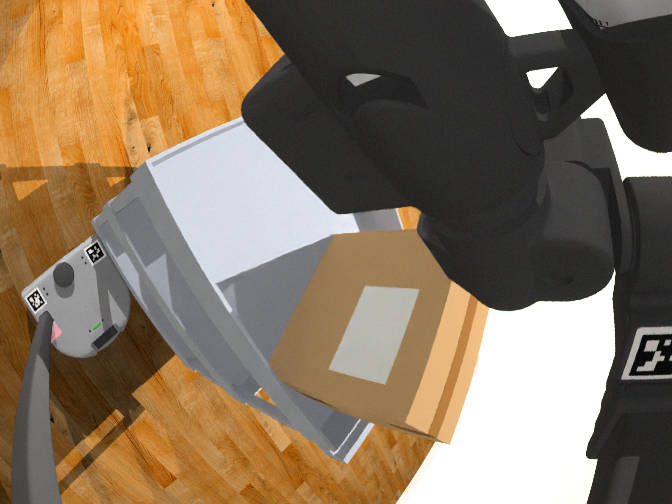

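Call:
execute_actions([
  {"r1":{"joints":{"lift_m":0.9,"wrist_pitch_rad":-0.4,"wrist_yaw_rad":3.6,"head_pan_rad":-0.6,"head_tilt_rad":-0.5}}},
], cameras=[])

Call:
execute_actions([
  {"r1":{"base":{"translate_m":0.8},"joints":{"lift_m":0.4}}},
], cameras=["r1_nav_camera"])

Scene clock: 246.67 s.
r1.base_odometry: x=-0.662 y=+1.063 heading=+0.812 (m, m, rad; r1's odometry frame)
r1.turned_by_wheels: +0.000 (rad since the last result)
r1.turned_by_imu: +0.000 (rad since the last result)
r1.base_tilt: forward=+0.9 right=-0.4 (deg)
r1.lidar_m: 1.67 1.96 1.56 1.54 1.66 2.50 3.25 0.24 0.18 0.17 0.18 1.72
r1.head_depth_mm: 2849 3059 3365 2882 2120 1683 1390 / 2676 2922 3205 2871 2121 1673 1381 / 2534 2754 2990 2861 2105 1672 1382 / 2483 2659 2866 2844 2082 1654 1374 / - - - 2813 2097 1650 1365 / - - - 2676 2011 1649 1364 / 1495 1553 1865 2417 2056 1647 1357
r1.base_status: not commanded
r1.joint_positions: lift_m=+0.901 arm_m=+0.001 wrist_yaw_rad=+3.599 wrist_pitch_rad=-0.415 wrist_roll_rad=-0.004 gripper_m=+0.000 head_pan_rad=-0.607 head_tilt_rad=-0.507
r1.joint_status: all done
r1.motor_effort: left_wheel=+0(1) right_wheel=+1(1) lift_m=+15(34) arm_m=-4(4) wrist_yaw_rad=+2(3) wrist_pitch_rad=+6(7) wrist_roll_rad=+1(1) gripper_m=-2(2) head_pan_rad=+4(58) head_tilt_rad=+5(29) (%)
r1.hand_pose: x=-0.1205 y=+0.0557 z=+0.9139 quat_wxyz=(-0.015, +0.639, +0.299, +0.708) (m; r1's base frame)
r1.wrist_depth_mm: - - - - - - - / - - - - - - - / - - - - - - - / - - - - - - - / - - - - - - - / - - - - - - - / - - - - - - -
r2.base_odometry: x=-3.506 y=+0.589 heading=+2.800 (m, m, rad; r2's odometry frame)
r2.turned_by_wheels: +0.000 (rad since the last result)
r2.turned_by_imu: +0.002 (rad since the last result)
r2.base_tilt: forward=+0.3 right=-0.4 (deg)
r2.lidar_m: 0.85 0.93 1.17 1.17 1.28 1.97 1.68 1.72 3.60 0.74 0.83 0.85
r2.head_depth_mm: - - - - - - 1296 / - - - - - 1467 1297 / - - - - - 1490 1293 / 3963 - - - - 1533 1303 / 3756 3967 - - 1767 1529 1291 / 3528 3714 - - 1832 1534 1299 / 3260 - - 2343 1890 1538 1292
r2.base_status: not commanded
r2.joint_positions: lift_m=+1.040 arm_m=+0.310 wrist_yaw_rad=-0.096 wrist_pitch_rad=-0.021 wrist_roll_rad=-0.006 gripper_m=-0.021 head_pan_rad=-2.294 head_tilt_rad=-0.597
r2.joint_status: not commanded
r2.on_its_own: gripper_m is held at -0.021, not at your -0.030, by its stall guard, which is not easing now
r2.motor_effort: left_wheel=-2(2) right_wheel=+3(3) lift_m=+41(42) arm_m=-2(2) wrist_yaw_rad=+4(4) wrist_pitch_rad=+12(11) wrist_roll_rad=+0(0) gripper_m=-18(18) head_pan_rad=-3(3) head_tilt_rad=-2(1) (%)
r2.hand_pose: x=-0.0459 y=-0.7098 z=+1.1489 quat_wxyz=(+0.708, -0.026, -0.704, -0.042) (m; r2's base frame)
r2.wrist_depth_mm: 192 189 185 108 178 - - / 198 195 190 110 184 - - / 204 199 195 113 189 - - / 210 205 201 116 193 - - / 215 210 206 118 198 - - / 221 218 213 121 203 - - / 228 224 220 126 212 - -
pictures: none
No camera images: the call's "cameras" was empty. Leave "cameras" out to get every camera's image.

Scene clock: 255.90 s.
r1.base_odometry: x=-0.111 y=+1.644 heading=+0.812 (m, m, rad; r1's odometry frame)
r1.turned_by_wheels: +0.000 (rad since the last result)
r1.turned_by_imu: -0.001 (rad since the last result)
r1.base_tilt: forward=+0.9 right=-0.4 (deg)
r1.lidar_m: 0.92 0.90 1.46 1.44 1.56 2.35 0.73 0.73 3.36 3.31 2.22 1.00
r1.head_depth_mm: 1946 2112 2332 2576 2122 1680 1390 / 1897 2045 2195 2442 2111 1663 1381 / - - - 2728 2113 1664 1379 / 858 928 1012 1104 1230 1371 1368 / 1021 998 1106 1361 1502 1562 1373 / 1380 1307 1680 1860 2001 1646 1362 / 1477 787 1678 1815 1926 1648 1366
r1.base_status: done
r1.joint_positions: lift_m=+0.401 arm_m=+0.001 wrist_yaw_rad=+3.599 wrist_pitch_rad=-0.415 wrist_roll_rad=-0.004 gripper_m=+0.000 head_pan_rad=-0.607 head_tilt_rad=-0.507
r1.joint_status: all done
r1.motor_effort: left_wheel=-1(6) right_wheel=+1(5) lift_m=+15(15) arm_m=-3(4) wrist_yaw_rad=+1(2) wrist_pitch_rad=+6(6) wrist_roll_rad=+1(1) gripper_m=-1(2) head_pan_rad=+4(4) head_tilt_rad=+5(5) (%)
r1.hand_pose: x=-0.1205 y=+0.0557 z=+0.4138 quat_wxyz=(-0.015, +0.639, +0.299, +0.708) (m; r1's base frame)
r1.wrist_depth_mm: - - - - - - - / - - - - - - - / - - - - - - - / 964 994 984 983 - 980 - / 786 793 792 847 836 815 821 / 662 662 662 - - 673 678 / 569 571 574 587 576 576 587
r2.base_odometry: x=-3.506 y=+0.589 heading=+2.800 (m, m, rad; r2's odometry frame)
r2.turned_by_wheels: +0.000 (rad since the last result)
r2.turned_by_imu: +0.003 (rad since the last result)
r2.base_tilt: forward=+0.3 right=-0.4 (deg)
r2.lidar_m: 0.85 0.93 1.18 1.17 1.28 1.97 0.91 1.72 3.62 0.74 0.83 0.86
r2.head_depth_mm: - - - - - - 1292 / - - - - - 1464 1290 / - - - - - 1498 1298 / 3975 - - - - 1534 1301 / 3681 - - - 1765 1530 1295 / 3511 3806 - - 1824 1534 1287 / 3281 - - 2363 1877 1528 1292
r2.base_status: not commanded
r2.joint_positions: lift_m=+1.040 arm_m=+0.310 wrist_yaw_rad=-0.096 wrist_pitch_rad=-0.021 wrist_roll_rad=-0.006 gripper_m=-0.021 head_pan_rad=-2.294 head_tilt_rad=-0.597
r2.joint_status: not commanded
r2.on_its_own: gripper_m is held at -0.021, not at your -0.030, by its stall guard, which is not easing now
r2.motor_effort: left_wheel=-2(2) right_wheel=+3(3) lift_m=+41(42) arm_m=-2(2) wrist_yaw_rad=+4(4) wrist_pitch_rad=+12(12) wrist_roll_rad=+0(0) gripper_m=-18(19) head_pan_rad=-3(3) head_tilt_rad=-1(2) (%)
r2.hand_pose: x=-0.0459 y=-0.7098 z=+1.1489 quat_wxyz=(+0.708, -0.026, -0.704, -0.042) (m; r2's base frame)
r2.wrist_depth_mm: 192 190 186 108 179 - - / 197 194 190 110 184 - - / 203 199 196 113 189 - - / 209 206 201 116 194 - - / 217 211 205 118 199 - - / 223 217 212 120 204 - - / 230 225 219 126 211 - -
pictures: r1_nav_camera (sideways: a quarter turn counterclockwise sets it upright)
Images, in order (width x height): r1_nav_camera 672x504.

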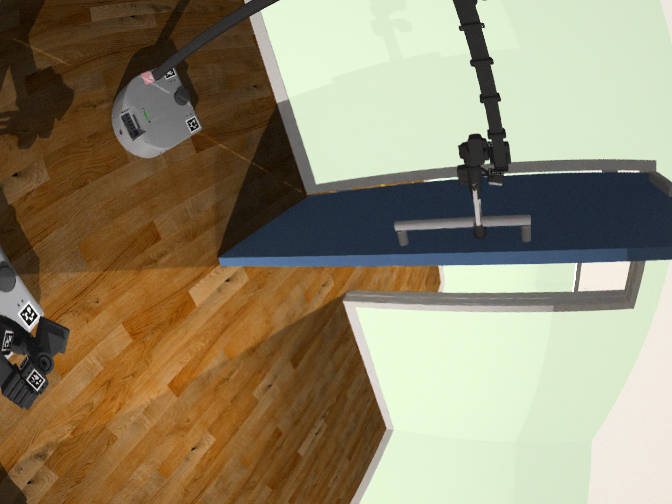

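Call:
execute_actions([
  {"r1":{"base":{"rotate_rad":-1.57},"joints":{"head_pan_rad":0.0}}},
], cameras=[])

Call:
execute_actions([
  {"r1":{"base":{"translate_m":1.0}}},
], cameras=[])

Call:
execute_actions([
  {"r1":{"base":{"rotate_rad":-1.57},"joints":{"head_pan_rad":-0.6}}},
], cameras=["r1_nav_camera"])

Scene clock: 260.23 s.
r1.base_odometry: x=-0.111 y=+1.644 heading=-0.758 (m, m, rad; r1's odometry frame)
r1.turned_by_wheels: -1.570 (rad since the last result)
r1.turned_by_imu: -1.572 (rad since the last result)
r1.base_tilt: forward=+0.9 right=-0.4 (deg)
r1.lidar_m: 3.31 2.22 1.01 0.92 0.90 1.46 1.45 1.56 2.36 0.73 0.74 3.33
r1.head_depth_mm: 2731 2906 3173 2901 2123 1684 1383 / 2788 2964 3182 2879 2109 1668 1386 / 2812 3038 3223 2864 2105 1671 1375 / 2843 3039 3287 2843 2106 1662 1372 / 2844 3079 3354 2801 2086 1654 1366 / 2887 3125 3377 2793 2091 1651 1365 / 2903 3162 3441 2798 2085 1644 1362
r1.base_status: done
r1.joint_positions: lift_m=+0.401 arm_m=+0.001 wrist_yaw_rad=+3.599 wrist_pitch_rad=-0.415 wrist_roll_rad=-0.004 gripper_m=+0.000 head_pan_rad=-0.007 head_tilt_rad=-0.507
r1.joint_status: all done
r1.motor_effort: left_wheel=+3(9) right_wheel=-3(7) lift_m=+16(15) arm_m=-3(3) wrist_yaw_rad=+1(1) wrist_pitch_rad=+6(6) wrist_roll_rad=+1(1) gripper_m=-2(2) head_pan_rad=+4(48) head_tilt_rad=+5(5) (%)
r1.hand_pose: x=-0.1205 y=+0.0557 z=+0.4138 quat_wxyz=(-0.015, +0.639, +0.299, +0.708) (m; r1's base frame)
r1.wrist_depth_mm: - - - - - - - / - - - - - - - / - - - - 973 - - / 949 982 982 989 864 991 - / 786 782 794 850 833 808 824 / 657 654 672 - - 676 683 / 567 569 574 594 573 578 587
r2.base_odometry: x=-3.506 y=+0.589 heading=+2.800 (m, m, rad; r2's odometry frame)
r2.turned_by_wheels: +0.000 (rad since the last result)
r2.turned_by_imu: +0.001 (rad since the last result)
r2.base_tilt: forward=+0.3 right=-0.4 (deg)
r2.lidar_m: 0.85 0.92 1.18 1.17 1.27 1.97 0.79 1.72 3.61 0.74 0.83 0.86
r2.head_depth_mm: - - - - - - 1275 / - - - - - 1459 1293 / - - - - - 1490 1292 / 3941 - - - - 1537 1293 / 3722 - - - 1778 1544 1295 / 3468 3843 - - 1833 1533 1288 / 3321 - - 2376 1873 1536 1284
r2.base_status: not commanded
r2.joint_positions: lift_m=+1.040 arm_m=+0.310 wrist_yaw_rad=-0.096 wrist_pitch_rad=-0.021 wrist_roll_rad=-0.006 gripper_m=-0.021 head_pan_rad=-2.294 head_tilt_rad=-0.597
r2.joint_status: not commanded
r2.on_its_own: gripper_m is held at -0.021, not at your -0.030, by its stall guard, which is not easing now
r2.motor_effort: left_wheel=-2(2) right_wheel=+3(3) lift_m=+41(42) arm_m=-2(2) wrist_yaw_rad=+4(4) wrist_pitch_rad=+12(12) wrist_roll_rad=+0(0) gripper_m=-18(18) head_pan_rad=-3(3) head_tilt_rad=-2(1) (%)
r2.hand_pose: x=-0.0459 y=-0.7098 z=+1.1489 quat_wxyz=(+0.708, -0.026, -0.704, -0.042) (m; r2's base frame)
r2.wrist_depth_mm: 192 189 185 107 178 - - / 198 194 190 110 184 - - / 203 200 195 112 189 - - / 209 207 202 115 194 - - / 216 211 206 118 198 - - / 223 219 213 122 204 - - / 229 225 219 126 211 - -
pictures: none
No camera images: the call's "cameras" was empty. Leave "cameras" out to get every camera's image.

Scene clock: 271.47 s.
r1.base_odometry: x=+0.615 y=+0.957 heading=-0.758 (m, m, rad; r1's odometry frame)
r1.turned_by_wheels: +0.000 (rad since the last result)
r1.turned_by_imu: -0.001 (rad since the last result)
r1.base_tilt: forward=+0.9 right=-0.4 (deg)
r1.lidar_m: 2.33 2.08 1.67 1.24 1.08 1.46 2.43 1.01 0.80 4.16 2.96 2.36
r1.head_depth_mm: 1928 2058 2221 2400 2128 1680 1388 / 1939 2088 2239 2436 2120 1680 1381 / 1973 2104 2286 2492 2095 1670 1378 / 1973 2136 2301 2483 2086 1663 1369 / 2008 2158 2322 2531 2079 1654 1366 / 2017 2191 2398 2566 2076 1647 1365 / 2060 2219 2411 2532 2071 1639 1367
r1.base_status: done
r1.joint_positions: lift_m=+0.401 arm_m=+0.001 wrist_yaw_rad=+3.599 wrist_pitch_rad=-0.415 wrist_roll_rad=-0.004 gripper_m=+0.000 head_pan_rad=-0.007 head_tilt_rad=-0.507
r1.joint_status: not commanded
r1.motor_effort: left_wheel=+3(10) right_wheel=-3(4) lift_m=+16(15) arm_m=-3(3) wrist_yaw_rad=+1(2) wrist_pitch_rad=+6(6) wrist_roll_rad=+1(1) gripper_m=-2(2) head_pan_rad=+4(4) head_tilt_rad=+5(5) (%)
r1.hand_pose: x=-0.1205 y=+0.0557 z=+0.4138 quat_wxyz=(-0.015, +0.639, +0.299, +0.708) (m; r1's base frame)
r1.wrist_depth_mm: - - - - - - - / - - - - - - - / - - - - - - - / 967 964 999 995 1000 989 - / 788 789 787 865 824 796 815 / 652 663 661 - - 673 683 / 566 573 571 585 570 576 581
r2.base_odometry: x=-3.506 y=+0.589 heading=+2.800 (m, m, rad; r2's odometry frame)
r2.turned_by_wheels: +0.000 (rad since the last result)
r2.turned_by_imu: +0.003 (rad since the last result)
r2.base_tilt: forward=+0.4 right=-0.4 (deg)
r2.lidar_m: 0.85 0.93 1.17 1.17 1.27 1.97 1.69 1.72 1.33 0.74 0.83 0.86
r2.head_depth_mm: - - - - - - 1292 / - - - - - 1463 1298 / - - - - - 1487 1290 / 3973 - - - - 1532 1288 / 1221 3922 - - 1733 1542 1292 / 3563 3695 - - 1820 1543 1289 / 3332 - - 2346 1873 1540 1292
r2.base_status: not commanded
r2.joint_positions: lift_m=+1.040 arm_m=+0.310 wrist_yaw_rad=-0.096 wrist_pitch_rad=-0.021 wrist_roll_rad=-0.006 gripper_m=-0.021 head_pan_rad=-2.294 head_tilt_rad=-0.597
r2.joint_status: not commanded
r2.on_its_own: gripper_m is held at -0.021, not at your -0.030, by its stall guard, which is not easing now
r2.motor_effort: left_wheel=-2(2) right_wheel=+3(3) lift_m=+41(42) arm_m=-2(2) wrist_yaw_rad=+4(4) wrist_pitch_rad=+12(12) wrist_roll_rad=-1(0) gripper_m=-18(18) head_pan_rad=-3(3) head_tilt_rad=-1(1) (%)
r2.hand_pose: x=-0.0459 y=-0.7098 z=+1.1489 quat_wxyz=(+0.708, -0.026, -0.704, -0.042) (m; r2's base frame)
r2.wrist_depth_mm: 191 189 184 108 179 - - / 198 194 191 110 184 - - / 202 200 195 113 190 - - / 210 205 202 116 194 - - / 215 213 206 118 198 - - / 222 219 214 122 204 - - / 229 224 221 127 212 - -
pictures: none
No camera images: the call's "cameras" was empty. Leave "cameras" out to get every camera's image.

Scene clock: 274.90 s.
r1.base_odometry: x=+0.615 y=+0.957 heading=-2.328 (m, m, rad; r1's odometry frame)
r1.turned_by_wheels: -1.570 (rad since the last result)
r1.turned_by_imu: -1.572 (rad since the last result)
r1.base_tilt: forward=+0.9 right=-0.4 (deg)
r1.lidar_m: 4.15 2.94 2.35 2.32 2.06 1.67 1.22 0.91 1.46 2.44 1.00 0.80
r1.head_depth_mm: 3039 3184 3294 2879 2125 1679 1389 / 3437 3560 3722 1136 1304 1580 1385 / - - - 1131 1348 1431 1346 / - - 1221 1119 1294 1343 1308 / 3748 - 1108 1116 1203 1161 1254 / 3597 3777 1193 1202 1385 1513 1365 / 3465 3697 3835 2533 2000 1641 1360
r1.base_status: done
r1.joint_positions: lift_m=+0.401 arm_m=+0.001 wrist_yaw_rad=+3.599 wrist_pitch_rad=-0.415 wrist_roll_rad=-0.004 gripper_m=+0.000 head_pan_rad=-0.593 head_tilt_rad=-0.507
r1.joint_status: all done
r1.motor_effort: left_wheel=+3(8) right_wheel=-3(7) lift_m=+16(16) arm_m=-3(3) wrist_yaw_rad=+1(1) wrist_pitch_rad=+6(6) wrist_roll_rad=+1(0) gripper_m=-3(2) head_pan_rad=-6(49) head_tilt_rad=+5(5) (%)
r1.hand_pose: x=-0.1205 y=+0.0557 z=+0.4138 quat_wxyz=(-0.015, +0.639, +0.299, +0.708) (m; r1's base frame)
r1.wrist_depth_mm: - - - - - - - / - - - - - - - / - - - - - - - / 969 974 986 - - 988 - / 790 785 791 846 821 816 806 / 658 660 657 - - 686 676 / 566 566 568 588 572 579 583
r2.base_odometry: x=-3.506 y=+0.589 heading=+2.800 (m, m, rad; r2's odometry frame)
r2.turned_by_wheels: +0.000 (rad since the last result)
r2.turned_by_imu: +0.001 (rad since the last result)
r2.base_tilt: forward=+0.4 right=-0.4 (deg)
r2.lidar_m: 0.85 0.93 1.18 1.17 1.27 1.96 1.68 1.72 1.46 0.74 0.83 0.86
r2.head_depth_mm: - - - - - - 1285 / - - - - - 1452 1295 / - - - - - 1503 1290 / 3978 - - - - 1543 1293 / 3750 - - - 1705 1542 1289 / 3421 1441 - - 1829 1527 1282 / 3267 - - 2311 1878 1537 1307
r2.base_status: not commanded
r2.joint_positions: lift_m=+1.040 arm_m=+0.310 wrist_yaw_rad=-0.096 wrist_pitch_rad=-0.021 wrist_roll_rad=-0.006 gripper_m=-0.021 head_pan_rad=-2.294 head_tilt_rad=-0.597
r2.joint_status: not commanded
r2.on_its_own: gripper_m is held at -0.021, not at your -0.030, by its stall guard, which is not easing now
r2.motor_effort: left_wheel=-2(2) right_wheel=+3(3) lift_m=+41(42) arm_m=-2(2) wrist_yaw_rad=+5(5) wrist_pitch_rad=+12(12) wrist_roll_rad=+0(0) gripper_m=-18(19) head_pan_rad=-3(3) head_tilt_rad=-1(1) (%)
r2.hand_pose: x=-0.0459 y=-0.7098 z=+1.1489 quat_wxyz=(+0.708, -0.026, -0.704, -0.042) (m; r2's base frame)
r2.wrist_depth_mm: 192 188 185 108 179 - - / 198 194 192 110 185 - - / 203 199 196 113 188 - - / 211 206 201 116 194 - - / 214 210 206 118 199 - - / 221 218 213 121 204 - - / 231 225 220 127 210 - 903
pictures: r1_nav_camera (sideways: a quarter turn counterclockwise sets it upright)
Images, in order (width x height): r1_nav_camera 672x504.

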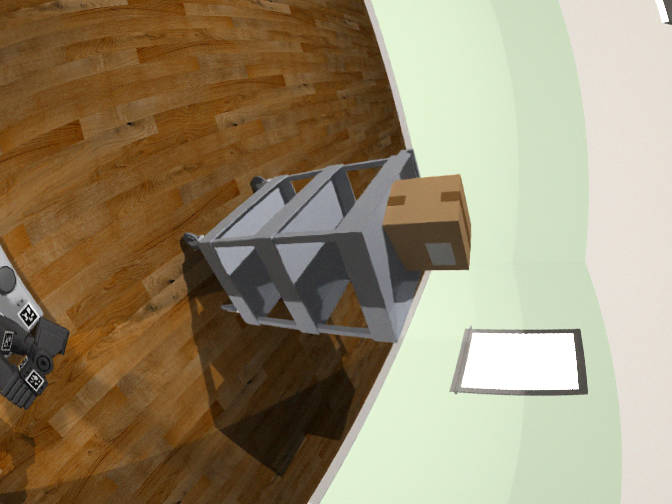

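Call:
execute_actions([
  {"r1":{"base":{"translate_m":0.95}}},
], cameras=[])

Call:
execute_actions([
  {"r1":{"base":{"rotate_rad":-1.57},"joints":{"head_pan_rad":0.0,"lift_m":0.33}}},
], cameras=["r1_nav_camera"])

Scene clock: 286.30 s.
r1.base_odometry: x=-0.037 y=+0.266 heading=-2.328 (m, m, rad; r1's odometry frame)
r1.turned_by_wheels: +0.000 (rad since the last result)
r1.turned_by_imu: -0.001 (rad since the last result)
r1.base_tilt: forward=+0.9 right=-0.4 (deg)
r1.lidar_m: 3.23 2.77 2.23 2.20 2.39 2.59 1.81 2.19 0.39 0.38 0.39 3.28
r1.head_depth_mm: 3185 3342 3454 2868 750 659 575 / 3358 3563 3779 2881 2115 623 741 / 3167 3455 3691 2855 2101 1623 1378 / 3042 3292 3590 2832 2095 1662 1375 / 2957 3143 3403 2784 2090 1649 1379 / 2826 2966 3239 2798 2086 1636 1364 / 2727 2882 3077 2779 2070 1642 1364
r1.base_status: done
r1.joint_positions: lift_m=+0.401 arm_m=+0.001 wrist_yaw_rad=+3.599 wrist_pitch_rad=-0.415 wrist_roll_rad=-0.004 gripper_m=+0.000 head_pan_rad=-0.593 head_tilt_rad=-0.507
r1.joint_status: not commanded
r1.motor_effort: left_wheel=+3(10) right_wheel=-3(4) lift_m=+15(16) arm_m=-3(3) wrist_yaw_rad=+2(1) wrist_pitch_rad=+5(6) wrist_roll_rad=+1(1) gripper_m=-3(2) head_pan_rad=-6(5) head_tilt_rad=+5(5) (%)
r1.hand_pose: x=-0.1205 y=+0.0557 z=+0.4138 quat_wxyz=(-0.015, +0.639, +0.299, +0.708) (m; r1's base frame)
r1.wrist_depth_mm: - - - - - - - / - - - - - - - / - - - - - - - / 980 998 995 994 992 988 - / 781 792 785 862 835 815 825 / 660 661 661 - - 673 675 / 572 567 569 589 579 576 576
r2.base_odometry: x=-3.506 y=+0.589 heading=+2.800 (m, m, rad; r2's odometry frame)
r2.turned_by_wheels: +0.000 (rad since the last result)
r2.turned_by_imu: +0.003 (rad since the last result)
r2.base_tilt: forward=+0.3 right=-0.4 (deg)
r2.lidar_m: 0.85 0.93 1.18 1.17 1.28 1.97 1.68 1.72 3.61 0.74 0.83 0.85
r2.head_depth_mm: - - - - - - 1295 / - - - - - 1456 1288 / - - - - - 1501 1302 / - - - - - 1533 1296 / 3769 - - - 1774 1540 1298 / 3481 3807 - - 1831 1534 1296 / 3280 - - 2321 1888 1531 1291
r2.base_status: not commanded
r2.joint_positions: lift_m=+1.040 arm_m=+0.310 wrist_yaw_rad=-0.096 wrist_pitch_rad=-0.021 wrist_roll_rad=-0.006 gripper_m=-0.021 head_pan_rad=-2.294 head_tilt_rad=-0.597
r2.joint_status: not commanded
r2.on_its_own: gripper_m is held at -0.021, not at your -0.030, by its stall guard, which is not easing now
r2.motor_effort: left_wheel=-2(2) right_wheel=+3(3) lift_m=+41(42) arm_m=-2(2) wrist_yaw_rad=+4(4) wrist_pitch_rad=+12(12) wrist_roll_rad=+0(0) gripper_m=-18(18) head_pan_rad=-3(2) head_tilt_rad=-1(2) (%)
r2.hand_pose: x=-0.0459 y=-0.7098 z=+1.1489 quat_wxyz=(+0.708, -0.026, -0.704, -0.042) (m; r2's base frame)
r2.wrist_depth_mm: 192 189 185 107 179 - - / 197 194 191 110 183 - - / 204 199 195 113 189 - - / 209 206 201 116 194 - - / 216 210 206 118 198 - - / 222 218 213 121 203 - - / 229 224 220 127 210 - -
pictures: none
No camera images: the call's "cameras" was empty. Leave "cameras" out to get every camera's image.

Scene clock: 289.73 s.
r1.base_odometry: x=-0.037 y=+0.266 heading=+2.386 (m, m, rad; r1's odometry frame)
r1.turned_by_wheels: -1.570 (rad since the last result)
r1.turned_by_imu: -1.572 (rad since the last result)
r1.base_tilt: forward=+0.9 right=-0.4 (deg)
r1.lidar_m: 0.38 0.40 3.27 3.22 2.76 2.22 2.20 2.39 2.59 1.82 2.19 0.39
r1.head_depth_mm: 2101 2254 2430 2623 804 644 511 / 2121 2282 2471 2588 832 658 512 / 2152 2305 2507 2655 831 653 513 / 2186 2335 2543 2680 827 652 514 / 2232 2369 2564 550 586 625 516 / 2232 2424 2499 529 559 607 517 / 2243 2439 2559 512 538 591 518
r1.base_status: done
r1.joint_positions: lift_m=+0.331 arm_m=+0.001 wrist_yaw_rad=+3.599 wrist_pitch_rad=-0.416 wrist_roll_rad=-0.004 gripper_m=+0.000 head_pan_rad=-0.007 head_tilt_rad=-0.507
r1.joint_status: all done
r1.motor_effort: left_wheel=+3(9) right_wheel=-3(7) lift_m=+15(16) arm_m=-3(3) wrist_yaw_rad=+1(1) wrist_pitch_rad=+6(6) wrist_roll_rad=+1(1) gripper_m=-2(2) head_pan_rad=+4(49) head_tilt_rad=+5(5) (%)
r1.hand_pose: x=-0.1205 y=+0.0557 z=+0.3438 quat_wxyz=(-0.015, +0.639, +0.299, +0.708) (m; r1's base frame)
r1.wrist_depth_mm: - - - - - - - / - - - - - - - / - - - - - - - / 844 851 843 867 880 864 891 / 680 678 686 728 729 694 706 / 573 569 568 - - 584 586 / 492 494 510 - - 500 505
r2.base_odometry: x=-3.506 y=+0.589 heading=+2.800 (m, m, rad; r2's odometry frame)
r2.turned_by_wheels: +0.000 (rad since the last result)
r2.turned_by_imu: +0.001 (rad since the last result)
r2.base_tilt: forward=+0.4 right=-0.5 (deg)
r2.lidar_m: 0.85 0.93 1.18 1.17 1.28 1.97 1.68 1.72 3.62 0.74 0.83 0.86
r2.head_depth_mm: - - - - - - 1296 / - - - - - 1454 1287 / - - - - - 1512 1292 / 3904 - - - - 1540 1289 / 3651 - - - 1772 1540 1300 / 3474 3754 - - 1837 1537 1294 / 3356 - - 2334 1887 1532 1285
r2.base_status: not commanded
r2.joint_positions: lift_m=+1.040 arm_m=+0.310 wrist_yaw_rad=-0.096 wrist_pitch_rad=-0.021 wrist_roll_rad=-0.006 gripper_m=-0.021 head_pan_rad=-2.294 head_tilt_rad=-0.597
r2.joint_status: not commanded
r2.on_its_own: gripper_m is held at -0.021, not at your -0.030, by its stall guard, which is not easing now
r2.motor_effort: left_wheel=-2(2) right_wheel=+3(3) lift_m=+42(42) arm_m=-2(2) wrist_yaw_rad=+5(4) wrist_pitch_rad=+12(11) wrist_roll_rad=+0(0) gripper_m=-18(18) head_pan_rad=-3(2) head_tilt_rad=-2(2) (%)
r2.hand_pose: x=-0.0459 y=-0.7098 z=+1.1489 quat_wxyz=(+0.708, -0.026, -0.704, -0.042) (m; r2's base frame)
r2.wrist_depth_mm: 192 189 185 108 179 - - / 197 195 190 110 184 - - / 203 201 195 113 189 - - / 209 206 201 116 193 - - / 217 212 206 118 199 - - / 221 219 213 121 203 - - / 230 224 221 126 211 - -
pictures: r1_nav_camera (sideways: a quarter turn counterclockwise sets it upright)
Images, in order (width x height): r1_nav_camera 672x504.

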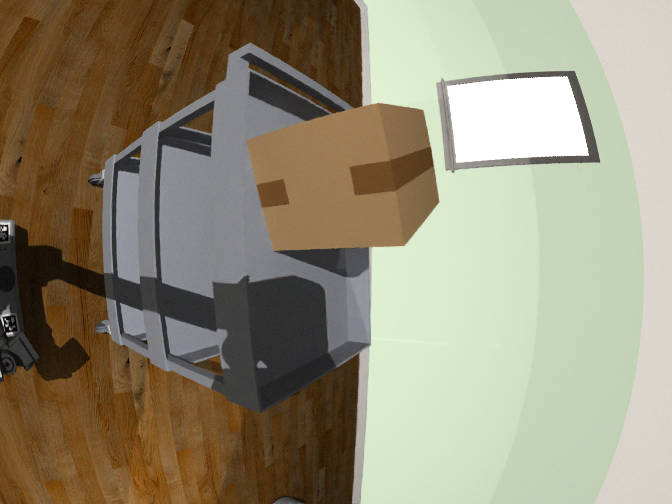

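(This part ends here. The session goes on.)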